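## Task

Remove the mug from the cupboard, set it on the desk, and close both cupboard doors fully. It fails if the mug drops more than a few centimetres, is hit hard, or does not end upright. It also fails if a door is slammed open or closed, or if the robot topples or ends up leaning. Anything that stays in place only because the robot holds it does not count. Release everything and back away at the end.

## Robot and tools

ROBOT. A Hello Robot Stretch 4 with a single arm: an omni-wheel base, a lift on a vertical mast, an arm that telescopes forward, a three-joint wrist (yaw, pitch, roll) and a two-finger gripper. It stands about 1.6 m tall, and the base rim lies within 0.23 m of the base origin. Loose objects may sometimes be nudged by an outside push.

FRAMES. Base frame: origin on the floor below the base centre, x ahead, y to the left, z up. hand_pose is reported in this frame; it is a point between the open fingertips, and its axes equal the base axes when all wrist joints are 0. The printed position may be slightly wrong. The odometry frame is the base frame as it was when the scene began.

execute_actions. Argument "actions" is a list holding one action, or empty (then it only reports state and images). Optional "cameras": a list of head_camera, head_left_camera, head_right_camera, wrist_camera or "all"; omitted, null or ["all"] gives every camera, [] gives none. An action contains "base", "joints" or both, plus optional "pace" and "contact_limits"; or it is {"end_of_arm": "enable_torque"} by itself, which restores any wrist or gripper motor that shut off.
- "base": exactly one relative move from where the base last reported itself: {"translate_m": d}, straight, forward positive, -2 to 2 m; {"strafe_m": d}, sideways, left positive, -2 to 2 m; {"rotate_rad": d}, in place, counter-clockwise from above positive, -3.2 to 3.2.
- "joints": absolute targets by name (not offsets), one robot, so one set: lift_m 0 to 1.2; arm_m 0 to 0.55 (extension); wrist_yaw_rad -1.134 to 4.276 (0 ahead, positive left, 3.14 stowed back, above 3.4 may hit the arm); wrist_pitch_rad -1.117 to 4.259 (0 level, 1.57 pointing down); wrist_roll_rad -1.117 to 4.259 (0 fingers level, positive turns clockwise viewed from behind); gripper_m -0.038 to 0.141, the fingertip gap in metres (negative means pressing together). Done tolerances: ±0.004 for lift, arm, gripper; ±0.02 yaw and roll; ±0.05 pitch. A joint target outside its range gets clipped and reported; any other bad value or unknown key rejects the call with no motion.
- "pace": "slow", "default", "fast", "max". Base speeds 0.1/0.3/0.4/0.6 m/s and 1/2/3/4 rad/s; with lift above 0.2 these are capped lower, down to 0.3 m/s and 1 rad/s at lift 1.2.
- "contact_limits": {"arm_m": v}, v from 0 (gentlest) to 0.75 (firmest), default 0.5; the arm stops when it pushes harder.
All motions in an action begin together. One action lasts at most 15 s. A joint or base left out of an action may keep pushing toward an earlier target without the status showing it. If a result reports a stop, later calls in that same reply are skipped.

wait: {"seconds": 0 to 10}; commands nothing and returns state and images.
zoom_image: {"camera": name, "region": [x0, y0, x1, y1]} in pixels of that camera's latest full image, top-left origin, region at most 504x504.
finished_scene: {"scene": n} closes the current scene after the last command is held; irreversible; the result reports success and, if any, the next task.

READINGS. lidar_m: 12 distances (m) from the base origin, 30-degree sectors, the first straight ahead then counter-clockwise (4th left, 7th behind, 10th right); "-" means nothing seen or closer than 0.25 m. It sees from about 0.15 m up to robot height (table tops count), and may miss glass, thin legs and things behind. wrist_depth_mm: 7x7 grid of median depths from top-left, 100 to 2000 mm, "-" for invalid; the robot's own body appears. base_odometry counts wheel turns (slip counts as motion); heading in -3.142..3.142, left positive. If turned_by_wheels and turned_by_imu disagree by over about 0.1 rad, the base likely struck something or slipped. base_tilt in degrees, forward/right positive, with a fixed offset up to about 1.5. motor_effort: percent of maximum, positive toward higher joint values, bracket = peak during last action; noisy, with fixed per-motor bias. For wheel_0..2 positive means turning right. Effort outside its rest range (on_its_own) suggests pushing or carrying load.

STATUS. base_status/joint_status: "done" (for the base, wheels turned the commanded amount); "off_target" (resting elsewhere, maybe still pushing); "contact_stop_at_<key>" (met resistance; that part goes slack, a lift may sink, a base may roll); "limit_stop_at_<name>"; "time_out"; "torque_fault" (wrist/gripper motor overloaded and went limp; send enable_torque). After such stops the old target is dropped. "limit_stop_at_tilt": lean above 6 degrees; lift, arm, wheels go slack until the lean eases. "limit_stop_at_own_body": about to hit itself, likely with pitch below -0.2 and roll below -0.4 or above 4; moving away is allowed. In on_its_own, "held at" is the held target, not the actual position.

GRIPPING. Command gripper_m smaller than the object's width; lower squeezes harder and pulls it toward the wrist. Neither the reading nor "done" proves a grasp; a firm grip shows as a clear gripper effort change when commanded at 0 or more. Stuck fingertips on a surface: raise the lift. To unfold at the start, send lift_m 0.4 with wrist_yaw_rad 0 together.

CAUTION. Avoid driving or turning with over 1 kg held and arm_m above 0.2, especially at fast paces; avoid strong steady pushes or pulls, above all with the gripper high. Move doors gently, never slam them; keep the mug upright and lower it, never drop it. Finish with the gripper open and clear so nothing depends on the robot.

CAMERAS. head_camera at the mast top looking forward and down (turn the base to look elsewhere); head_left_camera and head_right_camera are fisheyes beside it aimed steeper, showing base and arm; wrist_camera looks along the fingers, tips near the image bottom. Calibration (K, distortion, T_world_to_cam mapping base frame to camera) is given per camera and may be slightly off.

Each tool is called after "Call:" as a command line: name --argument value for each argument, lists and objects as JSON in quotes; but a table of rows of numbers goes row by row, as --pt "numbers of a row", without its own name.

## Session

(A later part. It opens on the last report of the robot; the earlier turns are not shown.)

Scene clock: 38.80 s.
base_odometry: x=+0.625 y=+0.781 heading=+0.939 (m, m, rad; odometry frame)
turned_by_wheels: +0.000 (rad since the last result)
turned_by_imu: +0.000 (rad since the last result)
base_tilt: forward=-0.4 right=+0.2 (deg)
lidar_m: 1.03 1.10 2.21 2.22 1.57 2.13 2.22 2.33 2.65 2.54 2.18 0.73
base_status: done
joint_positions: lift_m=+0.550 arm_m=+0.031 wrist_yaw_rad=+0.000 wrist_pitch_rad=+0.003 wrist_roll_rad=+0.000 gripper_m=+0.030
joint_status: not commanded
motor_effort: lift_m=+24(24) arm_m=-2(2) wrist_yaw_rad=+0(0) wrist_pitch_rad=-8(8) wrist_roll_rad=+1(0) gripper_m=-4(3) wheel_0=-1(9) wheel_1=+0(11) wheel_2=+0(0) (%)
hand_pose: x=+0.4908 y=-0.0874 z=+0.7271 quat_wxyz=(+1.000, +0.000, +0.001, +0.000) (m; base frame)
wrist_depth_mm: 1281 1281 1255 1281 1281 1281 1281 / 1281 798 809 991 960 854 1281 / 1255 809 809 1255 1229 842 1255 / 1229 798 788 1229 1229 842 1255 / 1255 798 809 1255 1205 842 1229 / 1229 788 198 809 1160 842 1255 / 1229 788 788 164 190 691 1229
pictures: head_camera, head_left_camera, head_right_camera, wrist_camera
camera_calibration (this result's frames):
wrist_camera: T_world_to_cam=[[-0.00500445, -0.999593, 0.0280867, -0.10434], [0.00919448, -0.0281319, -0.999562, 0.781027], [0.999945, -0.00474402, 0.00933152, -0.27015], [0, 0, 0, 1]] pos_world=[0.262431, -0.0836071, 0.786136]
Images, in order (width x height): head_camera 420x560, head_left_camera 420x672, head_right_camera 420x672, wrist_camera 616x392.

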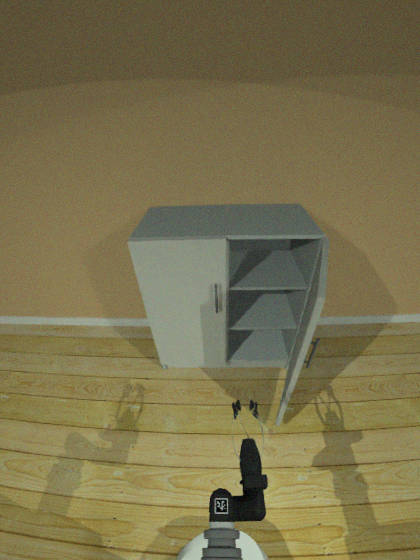

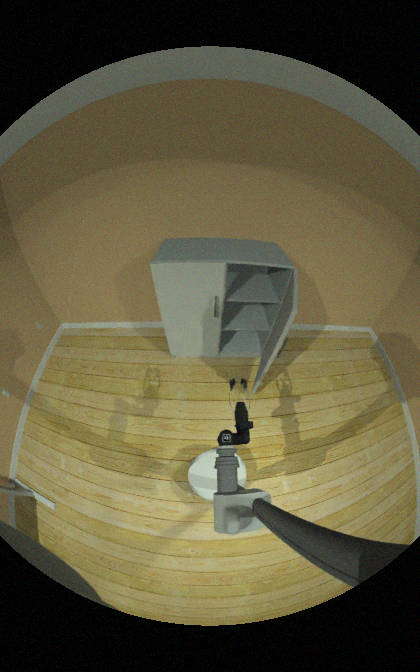

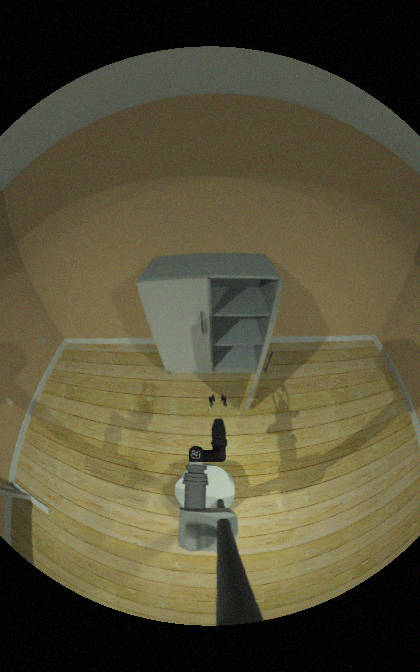

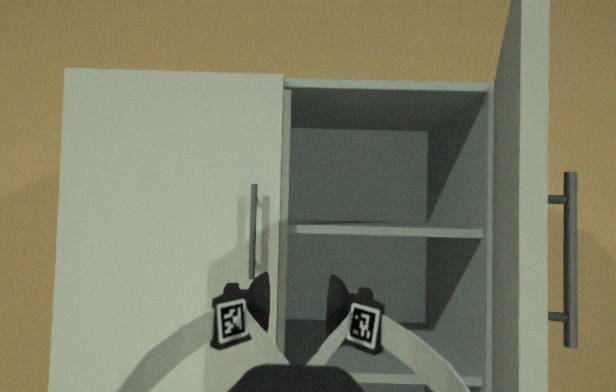

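Call:
execute_actions --actions '[{"base":{"strafe_m":0.1},"joints":{"gripper_m":0.08}}]' --cameras '[]'

Call:
execute_actions --actions '[{"base":{"translate_m":0.2},"joints":{"arm_m":0.25}}]' --cameras '["wrist_camera","head_camera"]'

Scene clock: 40.47 s.
base_odometry: x=+0.544 y=+0.840 heading=+0.939 (m, m, rad; odometry frame)
turned_by_wheels: +0.000 (rad since the last result)
turned_by_imu: +0.000 (rad since the last result)
base_tilt: forward=-0.5 right=-0.1 (deg)
lidar_m: 1.04 1.12 2.19 2.11 1.44 1.92 2.21 2.31 2.74 2.64 2.17 0.76
base_status: done
joint_positions: lift_m=+0.550 arm_m=+0.031 wrist_yaw_rad=+0.000 wrist_pitch_rad=+0.003 wrist_roll_rad=+0.000 gripper_m=+0.080
joint_status: all done
motor_effort: lift_m=+24(24) arm_m=-2(2) wrist_yaw_rad=+0(0) wrist_pitch_rad=-8(8) wrist_roll_rad=+0(0) gripper_m=+0(4) wheel_0=-1(6) wheel_1=-1(8) wheel_2=+0(3) (%)
hand_pose: x=+0.4908 y=-0.0874 z=+0.7271 quat_wxyz=(+1.000, +0.000, +0.001, +0.000) (m; base frame)
wrist_depth_mm: 1281 1308 1281 1281 1281 1255 1281 / 1281 809 809 842 960 946 627 / 1281 798 809 798 1229 1060 621 / 1281 809 798 798 1229 1060 621 / 1255 798 798 798 1255 1008 615 / 1255 798 213 798 217 1060 609 / 1229 788 788 154 891 866 609
pictures: none
No camera images: the call's "cameras" was empty. Leave "cameras" out to get every camera's image.

Scene clock: 42.53 s.
base_odometry: x=+0.663 y=+1.001 heading=+0.939 (m, m, rad; odometry frame)
turned_by_wheels: +0.000 (rad since the last result)
turned_by_imu: -0.001 (rad since the last result)
base_tilt: forward=-0.4 right=+0.1 (deg)
lidar_m: 0.84 0.92 1.93 2.11 1.55 1.94 2.43 2.52 2.73 2.63 1.89 0.62
base_status: done
joint_positions: lift_m=+0.550 arm_m=+0.249 wrist_yaw_rad=+0.000 wrist_pitch_rad=+0.002 wrist_roll_rad=+0.000 gripper_m=+0.080
joint_status: all done
motor_effort: lift_m=+24(24) arm_m=+7(9) wrist_yaw_rad=+0(1) wrist_pitch_rad=-7(7) wrist_roll_rad=-1(0) gripper_m=-3(1) wheel_0=+0(8) wheel_1=+2(5) wheel_2=+1(12) (%)
hand_pose: x=+0.7082 y=-0.0874 z=+0.7272 quat_wxyz=(+1.000, +0.000, +0.001, +0.000) (m; base frame)
wrist_depth_mm: 394 394 397 394 559 559 549 / 394 394 392 392 798 778 723 / 389 389 389 392 831 831 750 / 389 389 389 389 820 831 741 / 387 387 384 384 668 788 654 / 387 384 213 384 217 820 723 / 382 379 382 154 768 809 723
pictures: head_camera, wrist_camera
camera_calibration (this result's frames):
wrist_camera: T_world_to_cam=[[-0.00481364, -0.999594, 0.0280697, -0.103319], [0.00954998, -0.0281147, -0.999559, 0.778877], [0.999943, -0.00454345, 0.00968144, -0.487824], [0, 0, 0, 1]] pos_world=[0.47986, -0.0835959, 0.786157]
Images, in order (width x height): head_camera 420x560, wrist_camera 616x392.

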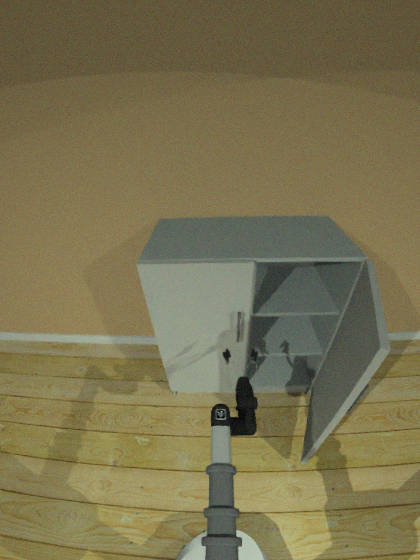

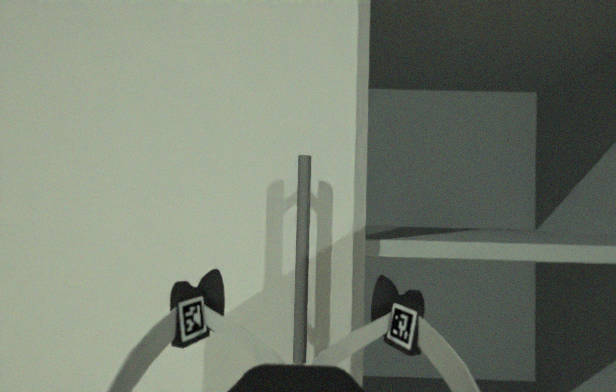

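Call:
execute_actions --actions '[{"joints":{"arm_m":0.385},"contact_limits":{"arm_m":0.2}}]' --cameras '[]'

Call:
execute_actions --actions '[{"joints":{"gripper_m":-0.005}}]' --cameras '["wrist_camera"]'

Scene clock: 44.10 s.
base_odometry: x=+0.663 y=+1.001 heading=+0.939 (m, m, rad; odometry frame)
turned_by_wheels: +0.000 (rad since the last result)
turned_by_imu: +0.000 (rad since the last result)
base_tilt: forward=-0.4 right=+0.0 (deg)
lidar_m: 0.86 0.90 1.92 2.12 1.56 1.92 2.42 2.53 2.74 2.63 1.89 0.61
base_status: not commanded
joint_positions: lift_m=+0.550 arm_m=+0.384 wrist_yaw_rad=+0.000 wrist_pitch_rad=+0.002 wrist_roll_rad=+0.000 gripper_m=+0.080
joint_status: all done
motor_effort: lift_m=+24(24) arm_m=+7(7) wrist_yaw_rad=-1(0) wrist_pitch_rad=-7(7) wrist_roll_rad=+0(1) gripper_m=+2(0) wheel_0=+1(0) wheel_1=+1(1) wheel_2=+1(1) (%)
contact_limits: arm_m 0.2
hand_pose: x=+0.8432 y=-0.0874 z=+0.7272 quat_wxyz=(+1.000, +0.000, +0.001, +0.000) (m; base frame)
wrist_depth_mm: 258 258 257 258 286 554 554 / 255 256 257 257 285 707 707 / 256 254 255 255 285 699 707 / 254 254 254 254 691 699 691 / 253 254 254 252 300 324 347 / 252 252 213 250 217 699 683 / 251 250 251 154 276 691 691
pictures: none
No camera images: the call's "cameras" was empty. Leave "cameras" out to get every camera's image.

Scene clock: 45.73 s.
base_odometry: x=+0.663 y=+1.001 heading=+0.939 (m, m, rad; odometry frame)
turned_by_wheels: +0.000 (rad since the last result)
turned_by_imu: +0.000 (rad since the last result)
base_tilt: forward=-0.5 right=+0.0 (deg)
lidar_m: 0.85 0.91 1.91 2.13 1.56 1.92 2.41 2.55 2.75 2.65 1.90 0.61
base_status: not commanded
joint_positions: lift_m=+0.550 arm_m=+0.384 wrist_yaw_rad=+0.000 wrist_pitch_rad=+0.002 wrist_roll_rad=+0.000 gripper_m=-0.005
joint_status: all done
motor_effort: lift_m=+24(24) arm_m=+4(7) wrist_yaw_rad=+1(4) wrist_pitch_rad=-7(7) wrist_roll_rad=+0(0) gripper_m=-14(19) wheel_0=+0(0) wheel_1=+1(1) wheel_2=+1(1) (%)
hand_pose: x=+0.8436 y=-0.0875 z=+0.7272 quat_wxyz=(+1.000, +0.000, +0.001, +0.000) (m; base frame)
wrist_depth_mm: 255 256 255 255 281 559 549 / 254 254 254 253 281 699 699 / 253 253 252 252 278 707 699 / 252 251 251 251 278 699 699 / 250 250 250 250 297 325 347 / 249 250 219 211 691 691 691 / 248 248 247 213 182 691 691
pictures: wrist_camera
camera_calibration (this result's frames):
wrist_camera: T_world_to_cam=[[-0.00539878, -0.999591, 0.0280703, -0.102343], [0.00946238, -0.0281205, -0.99956, 0.777633], [0.999941, -0.00513079, 0.00961033, -0.62321], [0, 0, 0, 1]] pos_world=[0.615262, -0.0836312, 0.786153]
Images, in order (width x height): wrist_camera 616x392.

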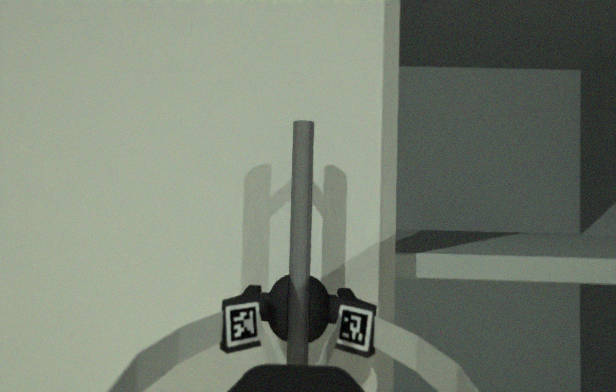

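Call:
execute_actions --actions '[{"base":{"strafe_m":0.02},"joints":{"arm_m":0.285},"pace":"slow"}]' --cameras '[]'

Call:
execute_actions --actions '[{"base":{"strafe_m":0.022},"joints":{"arm_m":0.238},"pace":"slow"}]' --cameras '[]'

Call:
execute_actions --actions '[{"base":{"strafe_m":0.03},"joints":{"arm_m":0.19},"pace":"slow"}]' --cameras '[]'

Call:
execute_actions --actions '[{"base":{"strafe_m":0.035},"joints":{"arm_m":0.145},"pace":"slow"}]' --cameras '["wrist_camera","head_camera"]'

Scene clock: 48.20 s.
base_odometry: x=+0.646 y=+1.013 heading=+0.939 (m, m, rad; odometry frame)
turned_by_wheels: +0.000 (rad since the last result)
turned_by_imu: -0.001 (rad since the last result)
base_tilt: forward=-0.5 right=+0.0 (deg)
lidar_m: 0.75 0.88 1.93 2.10 1.55 1.89 2.40 2.54 2.77 2.63 0.68 0.63
base_status: done
joint_positions: lift_m=+0.550 arm_m=+0.286 wrist_yaw_rad=+0.004 wrist_pitch_rad=+0.002 wrist_roll_rad=+0.000 gripper_m=-0.005
joint_status: all done
motor_effort: lift_m=+24(24) arm_m=-7(8) wrist_yaw_rad=-12(37) wrist_pitch_rad=-7(8) wrist_roll_rad=+0(1) gripper_m=-10(13) wheel_0=+0(12) wheel_1=-1(5) wheel_2=+0(6) (%)
hand_pose: x=+0.7461 y=-0.0862 z=+0.7272 quat_wxyz=(+1.000, +0.000, +0.001, +0.002) (m; base frame)
wrist_depth_mm: 310 289 271 255 246 554 554 / 309 287 270 254 259 788 732 / 307 286 268 247 260 798 778 / 304 283 266 246 259 788 768 / 303 283 264 245 258 455 500 / 300 281 220 211 257 788 768 / 298 271 258 213 182 778 759
pictures: none
No camera images: the call's "cameras" was empty. Leave "cameras" out to get every camera's image.

Scene clock: 49.87 s.
base_odometry: x=+0.629 y=+1.026 heading=+0.939 (m, m, rad; odometry frame)
turned_by_wheels: +0.000 (rad since the last result)
turned_by_imu: +0.000 (rad since the last result)
base_tilt: forward=-0.4 right=+0.1 (deg)
lidar_m: 0.71 0.89 1.93 2.09 1.54 1.90 2.42 2.55 2.79 2.67 0.64 0.65
base_status: done
joint_positions: lift_m=+0.550 arm_m=+0.239 wrist_yaw_rad=+0.004 wrist_pitch_rad=+0.002 wrist_roll_rad=+0.000 gripper_m=-0.005
joint_status: all done
motor_effort: lift_m=+24(24) arm_m=-8(7) wrist_yaw_rad=-11(12) wrist_pitch_rad=-8(7) wrist_roll_rad=+0(1) gripper_m=-10(14) wheel_0=-3(8) wheel_1=+2(6) wheel_2=+1(1) (%)
hand_pose: x=+0.6991 y=-0.0863 z=+0.7272 quat_wxyz=(+1.000, +0.000, +0.001, +0.002) (m; base frame)
wrist_depth_mm: 353 314 283 255 244 549 554 / 349 312 279 254 241 788 750 / 349 309 279 248 241 842 809 / 345 307 278 245 238 831 798 / 343 306 274 244 237 778 732 / 342 303 219 211 233 831 809 / 336 287 267 200 182 820 778
pictures: none
No camera images: the call's "cameras" was empty. Leave "cameras" out to get every camera's image.

Scene clock: 51.53 s.
base_odometry: x=+0.605 y=+1.044 heading=+0.939 (m, m, rad; odometry frame)
turned_by_wheels: +0.000 (rad since the last result)
turned_by_imu: +0.000 (rad since the last result)
base_tilt: forward=-0.6 right=+0.0 (deg)
lidar_m: 0.63 0.89 1.91 2.03 1.50 1.85 2.43 2.53 2.82 2.71 0.66 0.70
base_status: done
joint_positions: lift_m=+0.550 arm_m=+0.191 wrist_yaw_rad=+0.003 wrist_pitch_rad=+0.003 wrist_roll_rad=+0.000 gripper_m=-0.005
joint_status: all done
motor_effort: lift_m=+23(24) arm_m=-8(8) wrist_yaw_rad=-10(13) wrist_pitch_rad=-8(8) wrist_roll_rad=+1(1) gripper_m=-15(14) wheel_0=-3(7) wheel_1=+2(4) wheel_2=+1(3) (%)
hand_pose: x=+0.6511 y=-0.0864 z=+0.7271 quat_wxyz=(+1.000, +0.000, +0.001, +0.002) (m; base frame)
wrist_depth_mm: 430 351 298 259 236 554 554 / 421 349 296 257 235 788 768 / 418 345 294 247 236 891 866 / 413 342 293 244 236 878 842 / 410 338 289 244 234 778 778 / 404 336 218 211 229 878 820 / 399 312 279 200 182 866 788
pictures: none
No camera images: the call's "cameras" was empty. Leave "cameras" out to get every camera's image.

Scene clock: 53.17 s.
base_odometry: x=+0.577 y=+1.064 heading=+0.939 (m, m, rad; odometry frame)
turned_by_wheels: +0.000 (rad since the last result)
turned_by_imu: +0.000 (rad since the last result)
base_tilt: forward=-0.5 right=+0.0 (deg)
lidar_m: 0.60 1.39 1.94 2.00 1.46 1.82 2.42 2.54 2.85 2.73 0.69 0.62
base_status: done
joint_positions: lift_m=+0.550 arm_m=+0.146 wrist_yaw_rad=+0.005 wrist_pitch_rad=+0.003 wrist_roll_rad=+0.000 gripper_m=-0.005
joint_status: all done
on_its_own: wrist_yaw_rad is at rest, and its effort (-14) is outside its rest range (-13 to +13)
motor_effort: lift_m=+24(24) arm_m=-8(8) wrist_yaw_rad=-14(14) wrist_pitch_rad=-9(9) wrist_roll_rad=+0(0) gripper_m=-16(15) wheel_0=-1(6) wheel_1=+2(5) wheel_2=+1(1) (%)
hand_pose: x=+0.6062 y=-0.0860 z=+0.7270 quat_wxyz=(+1.000, +0.000, +0.002, +0.002) (m; base frame)
wrist_depth_mm: 976 410 320 264 234 554 554 / 960 407 319 262 232 788 788 / 960 404 315 248 230 931 878 / 960 394 312 245 229 946 891 / 946 394 309 244 228 798 809 / 946 389 220 211 224 931 878 / 946 345 296 196 182 891 831
pictures: head_camera, wrist_camera
camera_calibration (this result's frames):
wrist_camera: T_world_to_cam=[[-0.000134542, -0.999606, 0.0280741, -0.1053], [0.00890331, -0.0280742, -0.999566, 0.780065], [0.99996, 0.000115469, 0.00890357, -0.384896], [0, 0, 0, 1]] pos_world=[0.377922, -0.0833145, 0.78611]
Images, in order (width x height): head_camera 420x560, wrist_camera 616x392.

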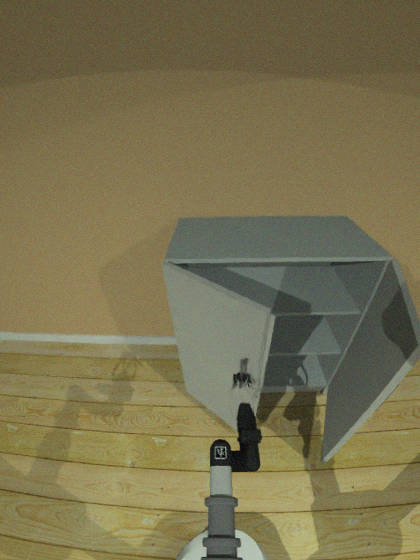

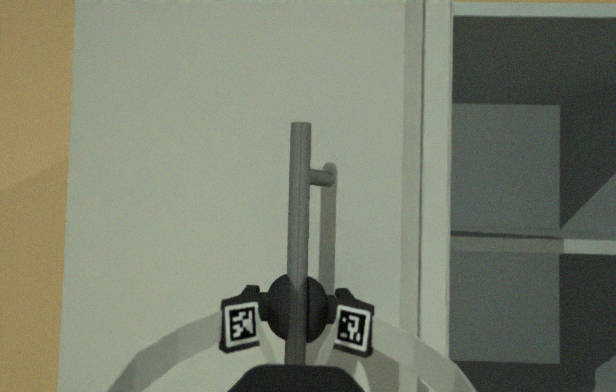

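Call:
execute_actions --actions '[{"base":{"strafe_m":0.044},"joints":{"arm_m":0.107},"pace":"slow"}]' --cameras '[]'

Call:
execute_actions --actions '[{"base":{"strafe_m":0.046},"joints":{"arm_m":0.074},"pace":"slow"}]' --cameras '[]'

Call:
execute_actions --actions '[{"base":{"strafe_m":0.05},"joints":{"arm_m":0.05},"pace":"slow"}]' --cameras '[]'

Call:
execute_actions --actions '[{"base":{"strafe_m":0.053},"joints":{"arm_m":0.031},"pace":"slow"}]' --cameras '["wrist_camera","head_camera"]'

Scene clock: 54.87 s.
base_odometry: x=+0.541 y=+1.090 heading=+0.939 (m, m, rad; odometry frame)
turned_by_wheels: +0.000 (rad since the last result)
turned_by_imu: +0.000 (rad since the last result)
base_tilt: forward=-0.5 right=+0.0 (deg)
lidar_m: 0.56 1.39 1.92 1.97 1.43 1.74 2.41 2.53 2.90 2.79 0.72 0.60
base_status: done
joint_positions: lift_m=+0.550 arm_m=+0.108 wrist_yaw_rad=+0.003 wrist_pitch_rad=+0.003 wrist_roll_rad=+0.000 gripper_m=-0.005
joint_status: all done
motor_effort: lift_m=+24(24) arm_m=-8(8) wrist_yaw_rad=-8(14) wrist_pitch_rad=-10(10) wrist_roll_rad=+0(1) gripper_m=-14(12) wheel_0=-2(4) wheel_1=+2(6) wheel_2=+2(0) (%)
hand_pose: x=+0.5680 y=-0.0867 z=+0.7269 quat_wxyz=(+1.000, +0.000, +0.002, +0.001) (m; base frame)
wrist_depth_mm: 1008 508 351 268 223 591 621 / 1008 504 347 267 223 732 778 / 991 496 347 249 223 976 946 / 976 488 340 240 222 960 946 / 991 484 338 244 222 809 891 / 976 477 219 211 215 960 931 / 960 394 317 216 182 891 854
pictures: none
No camera images: the call's "cameras" was empty. Leave "cameras" out to get every camera's image.

Scene clock: 56.40 s.
base_odometry: x=+0.504 y=+1.117 heading=+0.939 (m, m, rad; odometry frame)
turned_by_wheels: +0.000 (rad since the last result)
turned_by_imu: +0.000 (rad since the last result)
base_tilt: forward=-0.5 right=+0.0 (deg)
lidar_m: 0.54 1.40 1.93 1.92 1.39 1.64 2.40 2.54 2.95 2.84 0.76 0.51
base_status: done
joint_positions: lift_m=+0.550 arm_m=+0.075 wrist_yaw_rad=+0.003 wrist_pitch_rad=+0.004 wrist_roll_rad=+0.000 gripper_m=-0.005
joint_status: all done
motor_effort: lift_m=+24(24) arm_m=-8(8) wrist_yaw_rad=-10(14) wrist_pitch_rad=-10(11) wrist_roll_rad=+0(0) gripper_m=-15(11) wheel_0=-2(5) wheel_1=+2(6) wheel_2=+1(3) (%)
hand_pose: x=+0.5351 y=-0.0864 z=+0.7268 quat_wxyz=(+1.000, +0.000, +0.002, +0.002) (m; base frame)
wrist_depth_mm: 1042 1042 407 277 219 591 1042 / 1025 1025 402 273 217 732 788 / 1025 1025 397 252 214 1008 1025 / 1042 1025 389 239 213 1008 976 / 1025 1025 384 245 213 778 917 / 1025 991 219 212 210 991 976 / 991 492 351 198 181 831 931
pictures: none
No camera images: the call's "cameras" was empty. Leave "cameras" out to get every camera's image.

Scene clock: 58.00 s.
base_odometry: x=+0.464 y=+1.147 heading=+0.939 (m, m, rad; odometry frame)
turned_by_wheels: +0.000 (rad since the last result)
turned_by_imu: +0.000 (rad since the last result)
base_tilt: forward=-0.6 right=+0.1 (deg)
lidar_m: 0.51 1.40 1.91 1.88 1.36 1.61 2.40 2.53 3.00 2.89 0.81 0.50
base_status: done
joint_positions: lift_m=+0.550 arm_m=+0.051 wrist_yaw_rad=+0.000 wrist_pitch_rad=+0.004 wrist_roll_rad=+0.000 gripper_m=-0.005
joint_status: all done
motor_effort: lift_m=+24(24) arm_m=-7(10) wrist_yaw_rad=+0(24) wrist_pitch_rad=-14(13) wrist_roll_rad=+0(1) gripper_m=-12(14) wheel_0=-3(5) wheel_1=+1(5) wheel_2=+3(2) (%)
hand_pose: x=+0.5106 y=-0.0875 z=+0.7266 quat_wxyz=(+1.000, +0.000, +0.002, +0.000) (m; base frame)
wrist_depth_mm: 1060 1060 500 290 212 621 1060 / 1060 1060 492 287 212 741 788 / 1060 1042 484 255 210 1025 1025 / 1042 1042 469 239 208 1008 1025 / 1042 1042 466 248 206 778 976 / 1025 1042 218 211 204 1025 1025 / 1042 1025 407 219 182 831 931
pictures: none
No camera images: the call's "cameras" was empty. Leave "cameras" out to get every camera's image.

Scene clock: 59.63 s.
base_odometry: x=+0.421 y=+1.178 heading=+0.939 (m, m, rad; odometry frame)
turned_by_wheels: +0.000 (rad since the last result)
turned_by_imu: +0.000 (rad since the last result)
base_tilt: forward=-0.5 right=+0.0 (deg)
lidar_m: 0.49 1.40 1.90 1.82 1.30 1.54 2.39 2.53 3.05 2.92 0.84 0.48
base_status: done
joint_positions: lift_m=+0.550 arm_m=+0.032 wrist_yaw_rad=-0.003 wrist_pitch_rad=+0.004 wrist_roll_rad=+0.000 gripper_m=-0.005
joint_status: all done
motor_effort: lift_m=+23(24) arm_m=-6(10) wrist_yaw_rad=+8(22) wrist_pitch_rad=-11(13) wrist_roll_rad=+0(0) gripper_m=-10(11) wheel_0=-4(7) wheel_1=+3(4) wheel_2=+1(5) (%)
hand_pose: x=+0.4912 y=-0.0883 z=+0.7268 quat_wxyz=(+1.000, +0.000, +0.002, -0.002) (m; base frame)
wrist_depth_mm: 1098 1098 1078 312 206 1078 1098 / 1098 1078 1078 310 205 732 778 / 1060 1078 1060 263 204 1060 1060 / 1078 1060 1060 240 202 1060 1060 / 1060 1060 1078 256 200 798 1042 / 1060 1060 218 213 197 1025 1008 / 1042 1042 535 205 182 842 904
pictures: head_camera, wrist_camera
camera_calibration (this result's frames):
wrist_camera: T_world_to_cam=[[-0.00800461, -0.999574, 0.0280776, -0.103721], [0.00788432, -0.0281407, -0.999573, 0.781296], [0.999937, -0.00777982, 0.00810622, -0.269921], [0, 0, 0, 1]] pos_world=[0.262914, -0.0837905, 0.786062]
Images, in order (width x height): head_camera 420x560, wrist_camera 616x392.

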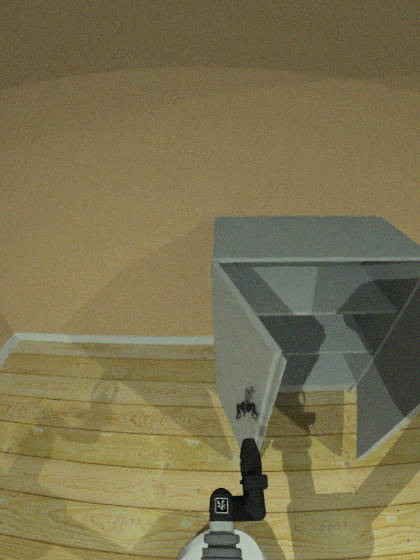

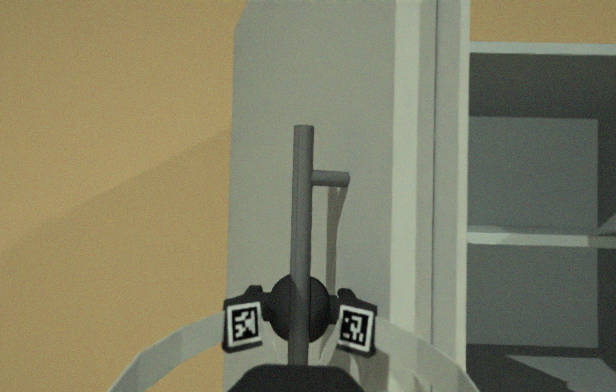

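Release, back off, and move to the centre.

Call:
execute_actions --actions '[{"joints":{"gripper_m":0.03},"pace":"slow"}]' --cameras '[]'

Call:
execute_actions --actions '[{"base":{"translate_m":-0.2}}]' --cameras '[]'

Call:
execute_actions --actions '[{"base":{"strafe_m":-0.3}}]'

Scene clock: 61.30 s.
base_odometry: x=+0.421 y=+1.178 heading=+0.939 (m, m, rad; odometry frame)
turned_by_wheels: +0.000 (rad since the last result)
turned_by_imu: +0.000 (rad since the last result)
base_tilt: forward=-0.4 right=+0.0 (deg)
lidar_m: 0.51 1.41 1.88 1.82 1.29 1.55 2.41 2.54 3.05 2.93 0.83 0.48
base_status: not commanded
joint_positions: lift_m=+0.550 arm_m=+0.032 wrist_yaw_rad=+0.000 wrist_pitch_rad=+0.003 wrist_roll_rad=+0.000 gripper_m=+0.030
joint_status: all done
motor_effort: lift_m=+24(24) arm_m=-5(6) wrist_yaw_rad=-1(13) wrist_pitch_rad=-8(12) wrist_roll_rad=+1(0) gripper_m=-3(9) wheel_0=-4(4) wheel_1=+3(3) wheel_2=+1(1) (%)
hand_pose: x=+0.4913 y=-0.0873 z=+0.7271 quat_wxyz=(+1.000, +0.000, +0.001, +0.000) (m; base frame)
wrist_depth_mm: 1098 1078 1078 342 219 210 1098 / 1078 1060 1078 338 216 208 778 / 1042 1078 1098 332 215 207 1060 / 1060 1078 1078 329 213 206 1042 / 1060 1060 1060 324 211 205 1042 / 1042 1060 199 319 199 204 1025 / 1042 1078 569 164 191 203 917
pictures: none
No camera images: the call's "cameras" was empty. Leave "cameras" out to get every camera's image.

Scene clock: 63.37 s.
base_odometry: x=+0.303 y=+1.017 heading=+0.939 (m, m, rad; odometry frame)
turned_by_wheels: +0.000 (rad since the last result)
turned_by_imu: +0.000 (rad since the last result)
base_tilt: forward=-0.5 right=+0.1 (deg)
lidar_m: 0.67 1.60 1.90 1.82 1.20 1.53 2.21 2.32 3.05 2.94 0.96 0.68
base_status: done
joint_positions: lift_m=+0.550 arm_m=+0.032 wrist_yaw_rad=+0.000 wrist_pitch_rad=+0.003 wrist_roll_rad=+0.000 gripper_m=+0.030
joint_status: not commanded
motor_effort: lift_m=+24(24) arm_m=-5(5) wrist_yaw_rad=+0(2) wrist_pitch_rad=-8(8) wrist_roll_rad=+0(1) gripper_m=-5(3) wheel_0=-1(7) wheel_1=-1(6) wheel_2=-1(14) (%)
hand_pose: x=+0.4913 y=-0.0874 z=+0.7271 quat_wxyz=(+1.000, +0.000, +0.001, +0.000) (m; base frame)
wrist_depth_mm: 1281 1281 1281 544 413 1281 1308 / 1281 1255 1281 539 413 946 1281 / 1281 1308 1281 530 407 1255 1098 / 1281 1255 1255 521 1229 1229 1118 / 1255 1255 1255 480 842 1229 1078 / 1281 1255 199 469 1138 1229 1160 / 1255 1205 1229 164 190 917 931
pictures: none
No camera images: the call's "cameras" was empty. Leave "cameras" out to get every camera's image.

Scene clock: 65.70 s.
base_odometry: x=+0.545 y=+0.839 heading=+0.939 (m, m, rad; odometry frame)
turned_by_wheels: +0.000 (rad since the last result)
turned_by_imu: -0.001 (rad since the last result)
base_tilt: forward=-0.4 right=+0.1 (deg)
lidar_m: 0.66 0.70 2.20 2.09 1.47 1.91 2.21 2.31 2.74 2.64 2.17 0.76
base_status: done
joint_positions: lift_m=+0.550 arm_m=+0.032 wrist_yaw_rad=+0.000 wrist_pitch_rad=+0.003 wrist_roll_rad=+0.000 gripper_m=+0.030
joint_status: not commanded
motor_effort: lift_m=+24(24) arm_m=-5(5) wrist_yaw_rad=+0(0) wrist_pitch_rad=-8(7) wrist_roll_rad=+0(0) gripper_m=-5(3) wheel_0=+0(11) wheel_1=+0(8) wheel_2=-1(1) (%)
hand_pose: x=+0.4913 y=-0.0874 z=+0.7271 quat_wxyz=(+1.000, +0.000, +0.001, +0.000) (m; base frame)
wrist_depth_mm: 1255 1281 1281 1281 1281 1255 1281 / 1281 842 991 991 960 946 627 / 1281 854 1255 1255 1255 1060 627 / 1229 866 1229 1229 1229 1060 615 / 1255 854 1255 1255 1229 991 621 / 418 878 198 1229 1229 1042 615 / 1255 707 854 164 191 866 615
pictures: head_camera, head_left_camera, head_right_camera, wrist_camera
camera_calibration (this result's frames):
wrist_camera: T_world_to_cam=[[-0.00501482, -0.999593, 0.0280713, -0.104324], [0.00917903, -0.0281165, -0.999563, 0.781027], [0.999945, -0.00475496, 0.0093163, -0.270634], [0, 0, 0, 1]] pos_world=[0.262927, -0.0836087, 0.786135]
Images, in order (width x height): head_camera 420x560, head_left_camera 420x672, head_right_camera 420x672, wrist_camera 616x392.

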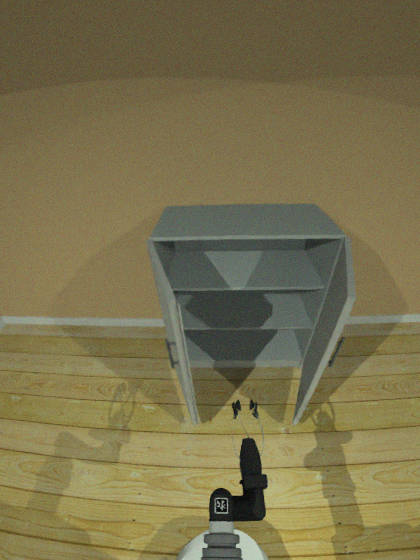

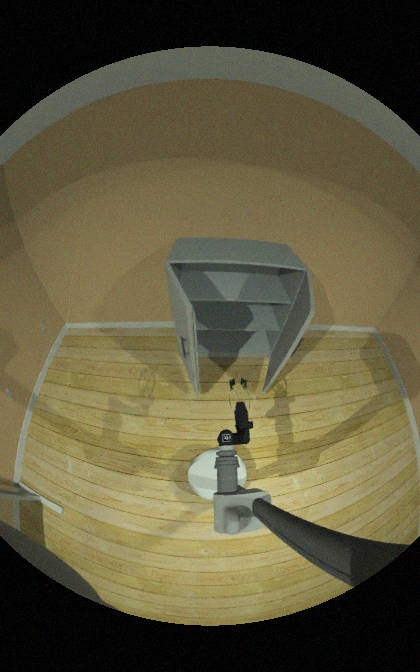

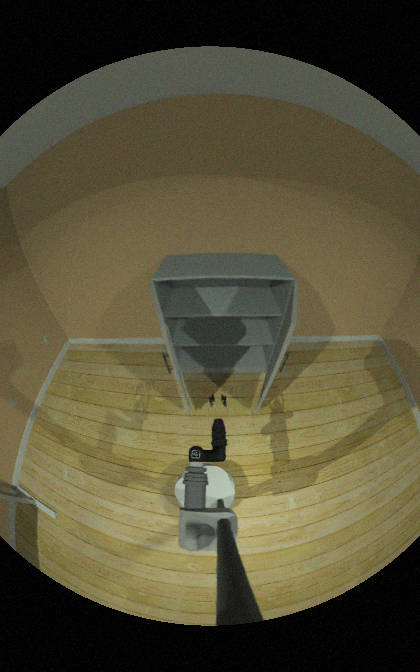

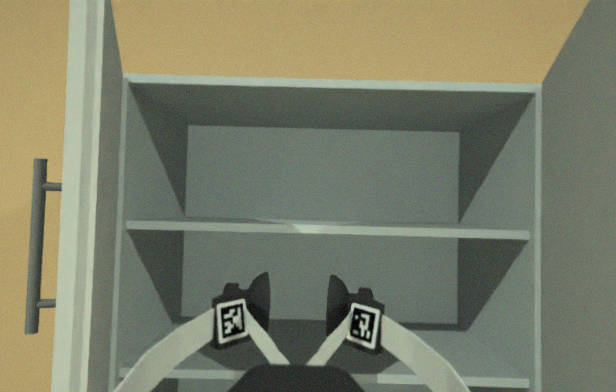

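Call:
execute_actions --actions '[{"joints":{"lift_m":0.15}}]' --cameras '["wrist_camera","head_camera"]'

Scene clock: 68.47 s.
base_odometry: x=+0.545 y=+0.839 heading=+0.939 (m, m, rad; odometry frame)
turned_by_wheels: +0.000 (rad since the last result)
turned_by_imu: +0.000 (rad since the last result)
base_tilt: forward=-0.4 right=+0.2 (deg)
lidar_m: 0.68 0.72 2.20 2.12 1.47 1.91 2.22 2.30 2.74 2.64 2.16 0.76
base_status: not commanded
joint_positions: lift_m=+0.150 arm_m=+0.032 wrist_yaw_rad=+0.000 wrist_pitch_rad=+0.003 wrist_roll_rad=+0.000 gripper_m=+0.030
joint_status: all done
motor_effort: lift_m=+15(23) arm_m=-5(5) wrist_yaw_rad=+0(0) wrist_pitch_rad=-8(8) wrist_roll_rad=-1(1) gripper_m=-4(2) wheel_0=+0(0) wheel_1=+0(0) wheel_2=-1(1) (%)
hand_pose: x=+0.4913 y=-0.0874 z=+0.3278 quat_wxyz=(+1.000, +0.000, +0.001, +0.000) (m; base frame)
wrist_depth_mm: 1255 854 1255 1255 1255 1025 634 / 1281 854 1098 1060 1042 960 627 / 1281 866 1255 1229 1229 1078 627 / 1255 854 1229 1229 1229 991 621 / 1255 866 1205 1255 1229 1060 609 / 1160 820 198 931 960 976 609 / 820 699 831 163 191 831 615
pictures: head_camera, wrist_camera
camera_calibration (this result's frames):
wrist_camera: T_world_to_cam=[[-0.00501722, -0.999593, 0.0280707, -0.0931142], [0.00925982, -0.0281163, -0.999562, 0.381879], [0.999945, -0.00475509, 0.00939712, -0.26694], [0, 0, 0, 1]] pos_world=[0.262922, -0.0836087, 0.386834]
Images, in order (width x height): head_camera 420x560, wrist_camera 616x392.

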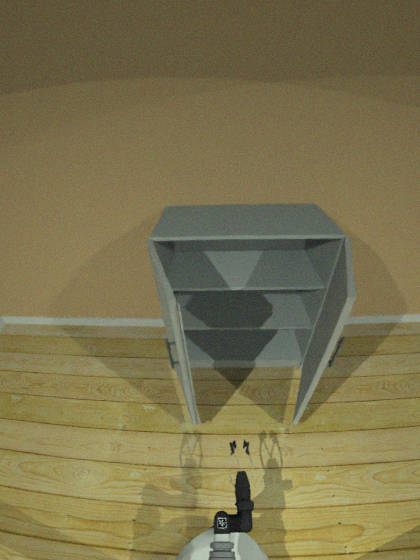

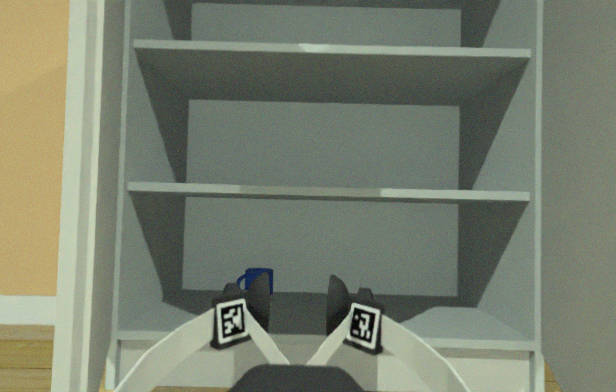

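Call:
execute_actions --actions '[{"joints":{"lift_m":0.05,"wrist_pitch_rad":0.25,"gripper_m":0.12}}]' --cameras '["wrist_camera","head_left_camera"]'

Scene clock: 70.37 s.
base_odometry: x=+0.545 y=+0.839 heading=+0.939 (m, m, rad; odometry frame)
turned_by_wheels: +0.000 (rad since the last result)
turned_by_imu: +0.000 (rad since the last result)
base_tilt: forward=-0.5 right=+0.1 (deg)
lidar_m: 0.67 0.74 2.19 2.10 1.46 1.89 2.22 2.31 2.74 2.64 2.17 0.77
base_status: not commanded
joint_positions: lift_m=+0.061 arm_m=+0.032 wrist_yaw_rad=+0.000 wrist_pitch_rad=+0.252 wrist_roll_rad=+0.000 gripper_m=+0.120
joint_status: lift_m limit_stop_at_own_body (moved -0.089 of -0.100); the others done
on_its_own: lift_m is slack since a limit_stop_at_own_body (your +0.050 is given up); arm_m is slack since a limit_stop_at_own_body
motor_effort: lift_m=+19(19) arm_m=+0(5) wrist_yaw_rad=-1(1) wrist_pitch_rad=-7(15) wrist_roll_rad=-1(0) gripper_m=+0(5) wheel_0=+0(0) wheel_1=+0(0) wheel_2=-1(1) (%)
hand_pose: x=+0.4821 y=-0.0874 z=+0.1673 quat_wxyz=(+0.992, +0.000, +0.126, +0.000) (m; base frame)
wrist_depth_mm: 370 788 1138 1138 1138 976 759 / 1205 854 1205 1160 1182 1025 723 / 1229 854 1229 1182 1229 1078 668 / 1060 842 866 866 866 866 621 / 691 715 778 788 809 820 723 / 549 214 554 569 539 559 591 / 430 415 421 151 427 430 459
pictures: head_left_camera, wrist_camera
camera_calibration (this result's frames):
wrist_camera: T_world_to_cam=[[0.0022105, -0.999593, 0.0284287, -0.0921613], [-0.23813, -0.0281371, -0.970826, 0.33599], [0.971231, -0.00462372, -0.238096, -0.201039], [0, 0, 0, 1]] pos_world=[0.275469, -0.0835995, 0.280942]
Images, in order (width x height): head_left_camera 420x672, wrist_camera 616x392.

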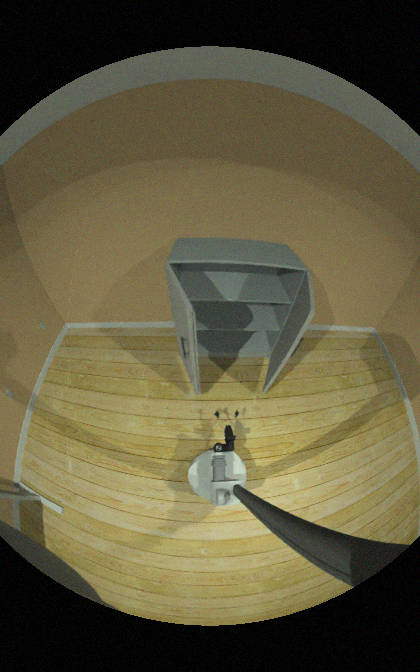

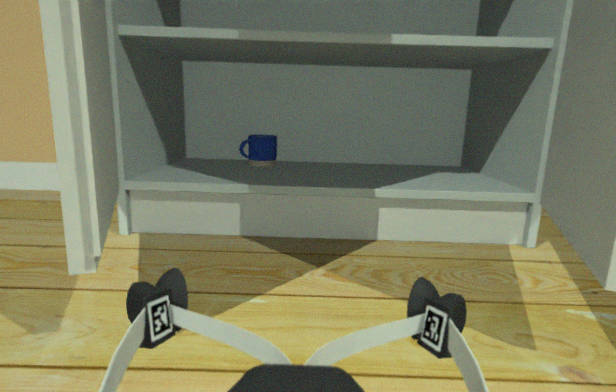

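Call:
execute_actions --actions '[{"base":{"translate_m":0.35},"joints":{"arm_m":0.2,"lift_m":0.08}}]' --cameras '["wrist_camera","head_left_camera"]'

Scene clock: 73.57 s.
base_odometry: x=+0.752 y=+1.122 heading=+0.939 (m, m, rad; odometry frame)
turned_by_wheels: +0.000 (rad since the last result)
turned_by_imu: -0.002 (rad since the last result)
base_tilt: forward=-0.5 right=+0.2 (deg)
lidar_m: 0.74 0.32 1.70 2.11 1.65 1.93 2.57 2.70 2.72 2.64 0.51 0.65
base_status: done
joint_positions: lift_m=+0.080 arm_m=+0.199 wrist_yaw_rad=+0.000 wrist_pitch_rad=+0.252 wrist_roll_rad=+0.000 gripper_m=+0.120
joint_status: all done
motor_effort: lift_m=+24(26) arm_m=+7(7) wrist_yaw_rad=-1(1) wrist_pitch_rad=-6(8) wrist_roll_rad=-1(1) gripper_m=+2(0) wheel_0=+1(9) wheel_1=+1(5) wheel_2=-1(9) (%)
hand_pose: x=+0.6491 y=-0.0874 z=+0.1859 quat_wxyz=(+0.992, +0.000, +0.126, +0.000) (m; base frame)
wrist_depth_mm: 544 627 597 574 559 549 535 / 569 691 691 699 691 683 683 / 569 723 715 715 715 715 707 / 574 732 591 732 732 732 715 / 469 473 484 492 504 512 521 / 342 213 349 353 340 347 370 / 366 362 364 151 362 362 364
pictures: head_left_camera, wrist_camera
camera_calibration (this result's frames):
wrist_camera: T_world_to_cam=[[0.00222004, -0.999593, 0.0284289, -0.0930602], [-0.237996, -0.0281403, -0.970858, 0.393681], [0.971264, -0.00461064, -0.237962, -0.358842], [0, 0, 0, 1]] pos_world=[0.442431, -0.0835985, 0.299463]
Images, in order (width x height): head_left_camera 420x672, wrist_camera 616x392.

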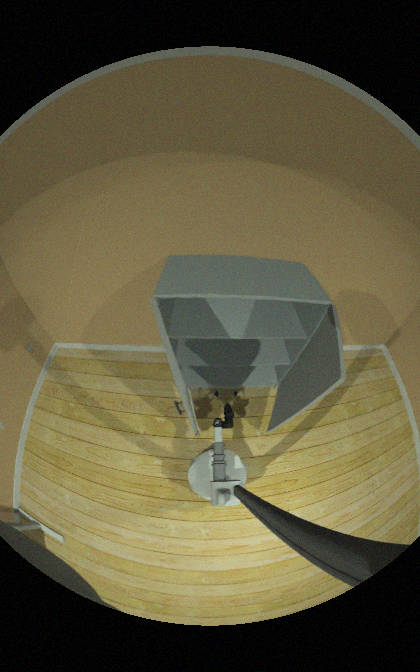

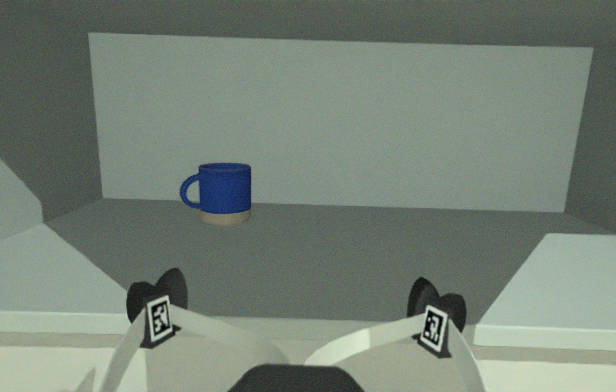

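Call:
execute_actions --actions '[{"base":{"strafe_m":-0.212},"joints":{"wrist_yaw_rad":0.2,"gripper_m":0.14}}]' --cameras '[]'

Call:
execute_actions --actions '[{"base":{"translate_m":0.125}}]' --cameras '[]'

Call:
execute_actions --actions '[{"base":{"rotate_rad":0.3}}]' --cameras '["wrist_camera","head_left_camera"]'

Scene clock: 76.43 s.
base_odometry: x=+0.923 y=+0.997 heading=+0.939 (m, m, rad; odometry frame)
turned_by_wheels: +0.000 (rad since the last result)
turned_by_imu: +0.000 (rad since the last result)
base_tilt: forward=-0.5 right=+0.0 (deg)
lidar_m: 0.73 0.53 0.45 2.33 1.81 2.22 2.59 2.69 2.54 2.43 1.68 0.36
base_status: done
joint_positions: lift_m=+0.080 arm_m=+0.199 wrist_yaw_rad=+0.200 wrist_pitch_rad=+0.252 wrist_roll_rad=+0.000 gripper_m=+0.140
joint_status: all done
motor_effort: lift_m=+24(24) arm_m=+7(7) wrist_yaw_rad=+0(3) wrist_pitch_rad=-7(6) wrist_roll_rad=+0(1) gripper_m=+0(3) wheel_0=+0(9) wheel_1=+2(10) wheel_2=+0(0) (%)
hand_pose: x=+0.6609 y=-0.0302 z=+0.1859 quat_wxyz=(+0.987, -0.013, +0.125, +0.099) (m; base frame)
wrist_depth_mm: 615 621 597 574 569 549 539 / 668 759 723 691 661 634 615 / 683 778 750 715 676 654 634 / 661 683 640 723 691 668 634 / 469 477 484 488 504 508 521 / 384 207 347 351 355 329 368 / 413 387 370 152 317 296 291
pictures: none
No camera images: the call's "cameras" was empty. Leave "cameras" out to get every camera's image.

Scene clock: 78.13 s.
base_odometry: x=+0.997 y=+1.098 heading=+0.940 (m, m, rad; odometry frame)
turned_by_wheels: +0.000 (rad since the last result)
turned_by_imu: -0.001 (rad since the last result)
base_tilt: forward=-0.5 right=+0.1 (deg)
lidar_m: 0.60 0.64 0.38 2.33 1.88 2.25 2.70 2.82 2.54 2.42 0.26 0.28
base_status: done
joint_positions: lift_m=+0.080 arm_m=+0.199 wrist_yaw_rad=+0.200 wrist_pitch_rad=+0.252 wrist_roll_rad=+0.000 gripper_m=+0.140
joint_status: not commanded
motor_effort: lift_m=+24(24) arm_m=+7(7) wrist_yaw_rad=+0(0) wrist_pitch_rad=-7(6) wrist_roll_rad=-1(1) gripper_m=+1(3) wheel_0=+3(6) wheel_1=+0(3) wheel_2=+0(9) (%)
hand_pose: x=+0.6609 y=-0.0302 z=+0.1859 quat_wxyz=(+0.987, -0.013, +0.125, +0.099) (m; base frame)
wrist_depth_mm: 615 603 574 554 530 508 484 / 647 627 597 574 544 521 504 / 661 647 615 585 564 535 517 / 654 508 634 609 574 549 530 / 466 473 480 492 500 508 525 / 342 207 347 353 355 327 368 / 268 260 272 152 267 268 286
pictures: none
No camera images: the call's "cameras" was empty. Leave "cameras" out to get every camera's image.

Scene clock: 79.20 s.
base_odometry: x=+0.997 y=+1.098 heading=+1.239 (m, m, rad; odometry frame)
turned_by_wheels: +0.300 (rad since the last result)
turned_by_imu: +0.301 (rad since the last result)
base_tilt: forward=-0.5 right=+0.1 (deg)
lidar_m: 0.62 0.39 0.41 1.97 1.88 2.70 2.71 2.75 2.42 1.98 0.26 0.61
base_status: done
joint_positions: lift_m=+0.080 arm_m=+0.199 wrist_yaw_rad=+0.200 wrist_pitch_rad=+0.252 wrist_roll_rad=+0.000 gripper_m=+0.140
joint_status: not commanded
motor_effort: lift_m=+24(24) arm_m=+7(7) wrist_yaw_rad=-1(2) wrist_pitch_rad=-7(7) wrist_roll_rad=+0(0) gripper_m=-1(1) wheel_0=-1(6) wheel_1=-1(5) wheel_2=+0(9) (%)
hand_pose: x=+0.6609 y=-0.0301 z=+0.1859 quat_wxyz=(+0.987, -0.013, +0.125, +0.099) (m; base frame)
wrist_depth_mm: 399 480 569 574 544 492 466 / 410 496 627 634 569 512 473 / 410 500 647 654 585 530 484 / 421 517 647 654 580 544 492 / 415 473 484 488 484 517 488 / 362 208 349 353 355 327 370 / 394 282 271 152 268 268 286
pictures: head_left_camera, wrist_camera
camera_calibration (this result's frames):
wrist_camera: T_world_to_cam=[[0.200806, -0.979219, 0.0284284, -0.166488], [-0.227659, -0.0748711, -0.970858, 0.389866], [0.952811, 0.188482, -0.237962, -0.352038], [0, 0, 0, 1]] pos_world=[0.457614, -0.0674858, 0.299465]
Images, in order (width x height): head_left_camera 420x672, wrist_camera 616x392.

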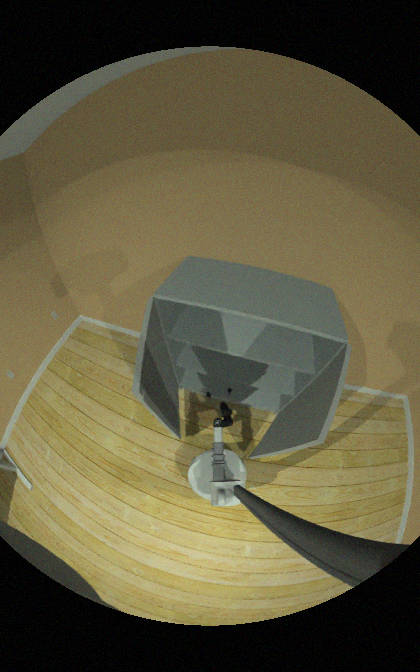

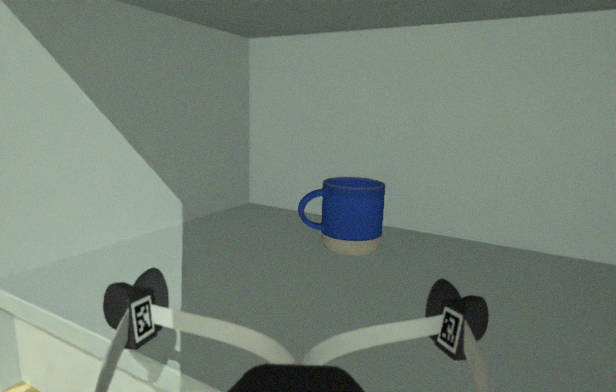

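Call:
execute_actions --actions '[{"base":{"rotate_rad":-0.22},"joints":{"wrist_yaw_rad":0.67}}]' --cameras '[]'

Call:
execute_actions --actions '[{"base":{"translate_m":-0.025},"joints":{"arm_m":0.42,"lift_m":0.05}}]' --cameras '["wrist_camera","head_left_camera"]'

Scene clock: 81.13 s.
base_odometry: x=+0.997 y=+1.098 heading=+1.019 (m, m, rad; odometry frame)
turned_by_wheels: -0.220 (rad since the last result)
turned_by_imu: -0.221 (rad since the last result)
base_tilt: forward=-0.5 right=+0.0 (deg)
lidar_m: 0.61 0.56 0.38 2.32 1.91 2.48 2.70 2.91 2.48 2.43 0.27 0.34
base_status: done
joint_positions: lift_m=+0.080 arm_m=+0.199 wrist_yaw_rad=+0.670 wrist_pitch_rad=+0.252 wrist_roll_rad=+0.000 gripper_m=+0.140
joint_status: all done
motor_effort: lift_m=+24(24) arm_m=+7(6) wrist_yaw_rad=+0(7) wrist_pitch_rad=-6(7) wrist_roll_rad=+0(0) gripper_m=+3(6) wheel_0=+2(7) wheel_1=-2(6) wheel_2=+0(8) (%)
hand_pose: x=+0.6430 y=+0.1049 z=+0.1859 quat_wxyz=(+0.937, -0.041, +0.119, +0.326) (m; base frame)
wrist_depth_mm: 410 469 530 574 559 496 452 / 415 477 564 676 615 530 466 / 424 488 585 699 627 535 473 / 427 500 597 707 512 544 480 / 433 477 484 492 469 508 480 / 554 208 349 353 357 325 370 / 455 413 289 152 268 268 285
pictures: none
No camera images: the call's "cameras" was empty. Leave "cameras" out to get every camera's image.

Scene clock: 82.90 s.
base_odometry: x=+0.984 y=+1.076 heading=+1.019 (m, m, rad; odometry frame)
turned_by_wheels: +0.000 (rad since the last result)
turned_by_imu: +0.000 (rad since the last result)
base_tilt: forward=-0.4 right=+0.0 (deg)
lidar_m: 0.63 0.51 0.41 2.33 1.88 2.49 2.67 2.89 2.47 2.43 0.27 0.31
base_status: done
joint_positions: lift_m=+0.050 arm_m=+0.419 wrist_yaw_rad=+0.670 wrist_pitch_rad=+0.252 wrist_roll_rad=+0.000 gripper_m=+0.140
joint_status: all done
motor_effort: lift_m=+15(22) arm_m=+7(9) wrist_yaw_rad=+0(0) wrist_pitch_rad=-8(7) wrist_roll_rad=+0(0) gripper_m=+3(3) wheel_0=-1(5) wheel_1=-1(4) wheel_2=+0(10) (%)
hand_pose: x=+0.8629 y=+0.1049 z=+0.1566 quat_wxyz=(+0.937, -0.041, +0.119, +0.326) (m; base frame)
wrist_depth_mm: 394 455 530 469 392 338 301 / 399 462 544 480 402 343 304 / 404 469 554 500 410 349 312 / 415 480 554 315 410 357 317 / 389 397 399 317 397 364 320 / 283 207 290 293 296 270 306 / 224 216 226 152 223 223 237
pictures: head_left_camera, wrist_camera
camera_calibration (this result's frames):
wrist_camera: T_world_to_cam=[[0.622336, -0.782234, 0.028423, -0.458387], [-0.169105, -0.169814, -0.970859, 0.376956], [0.764266, 0.599393, -0.237961, -0.457382], [0, 0, 0, 1]] pos_world=[0.698577, -0.0204021, 0.270161]
Images, in order (width x height): head_left_camera 420x672, wrist_camera 616x392.

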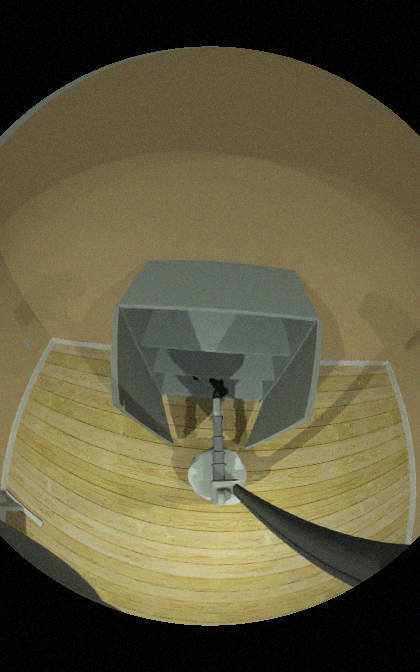

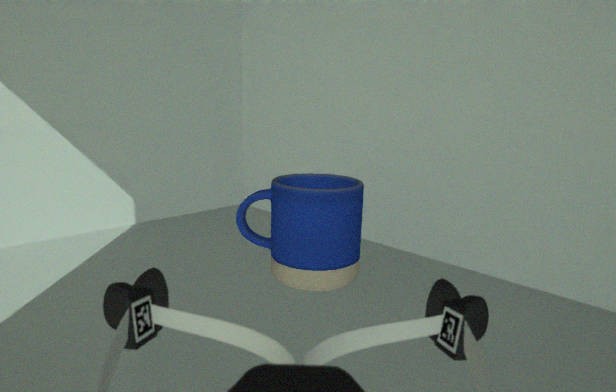

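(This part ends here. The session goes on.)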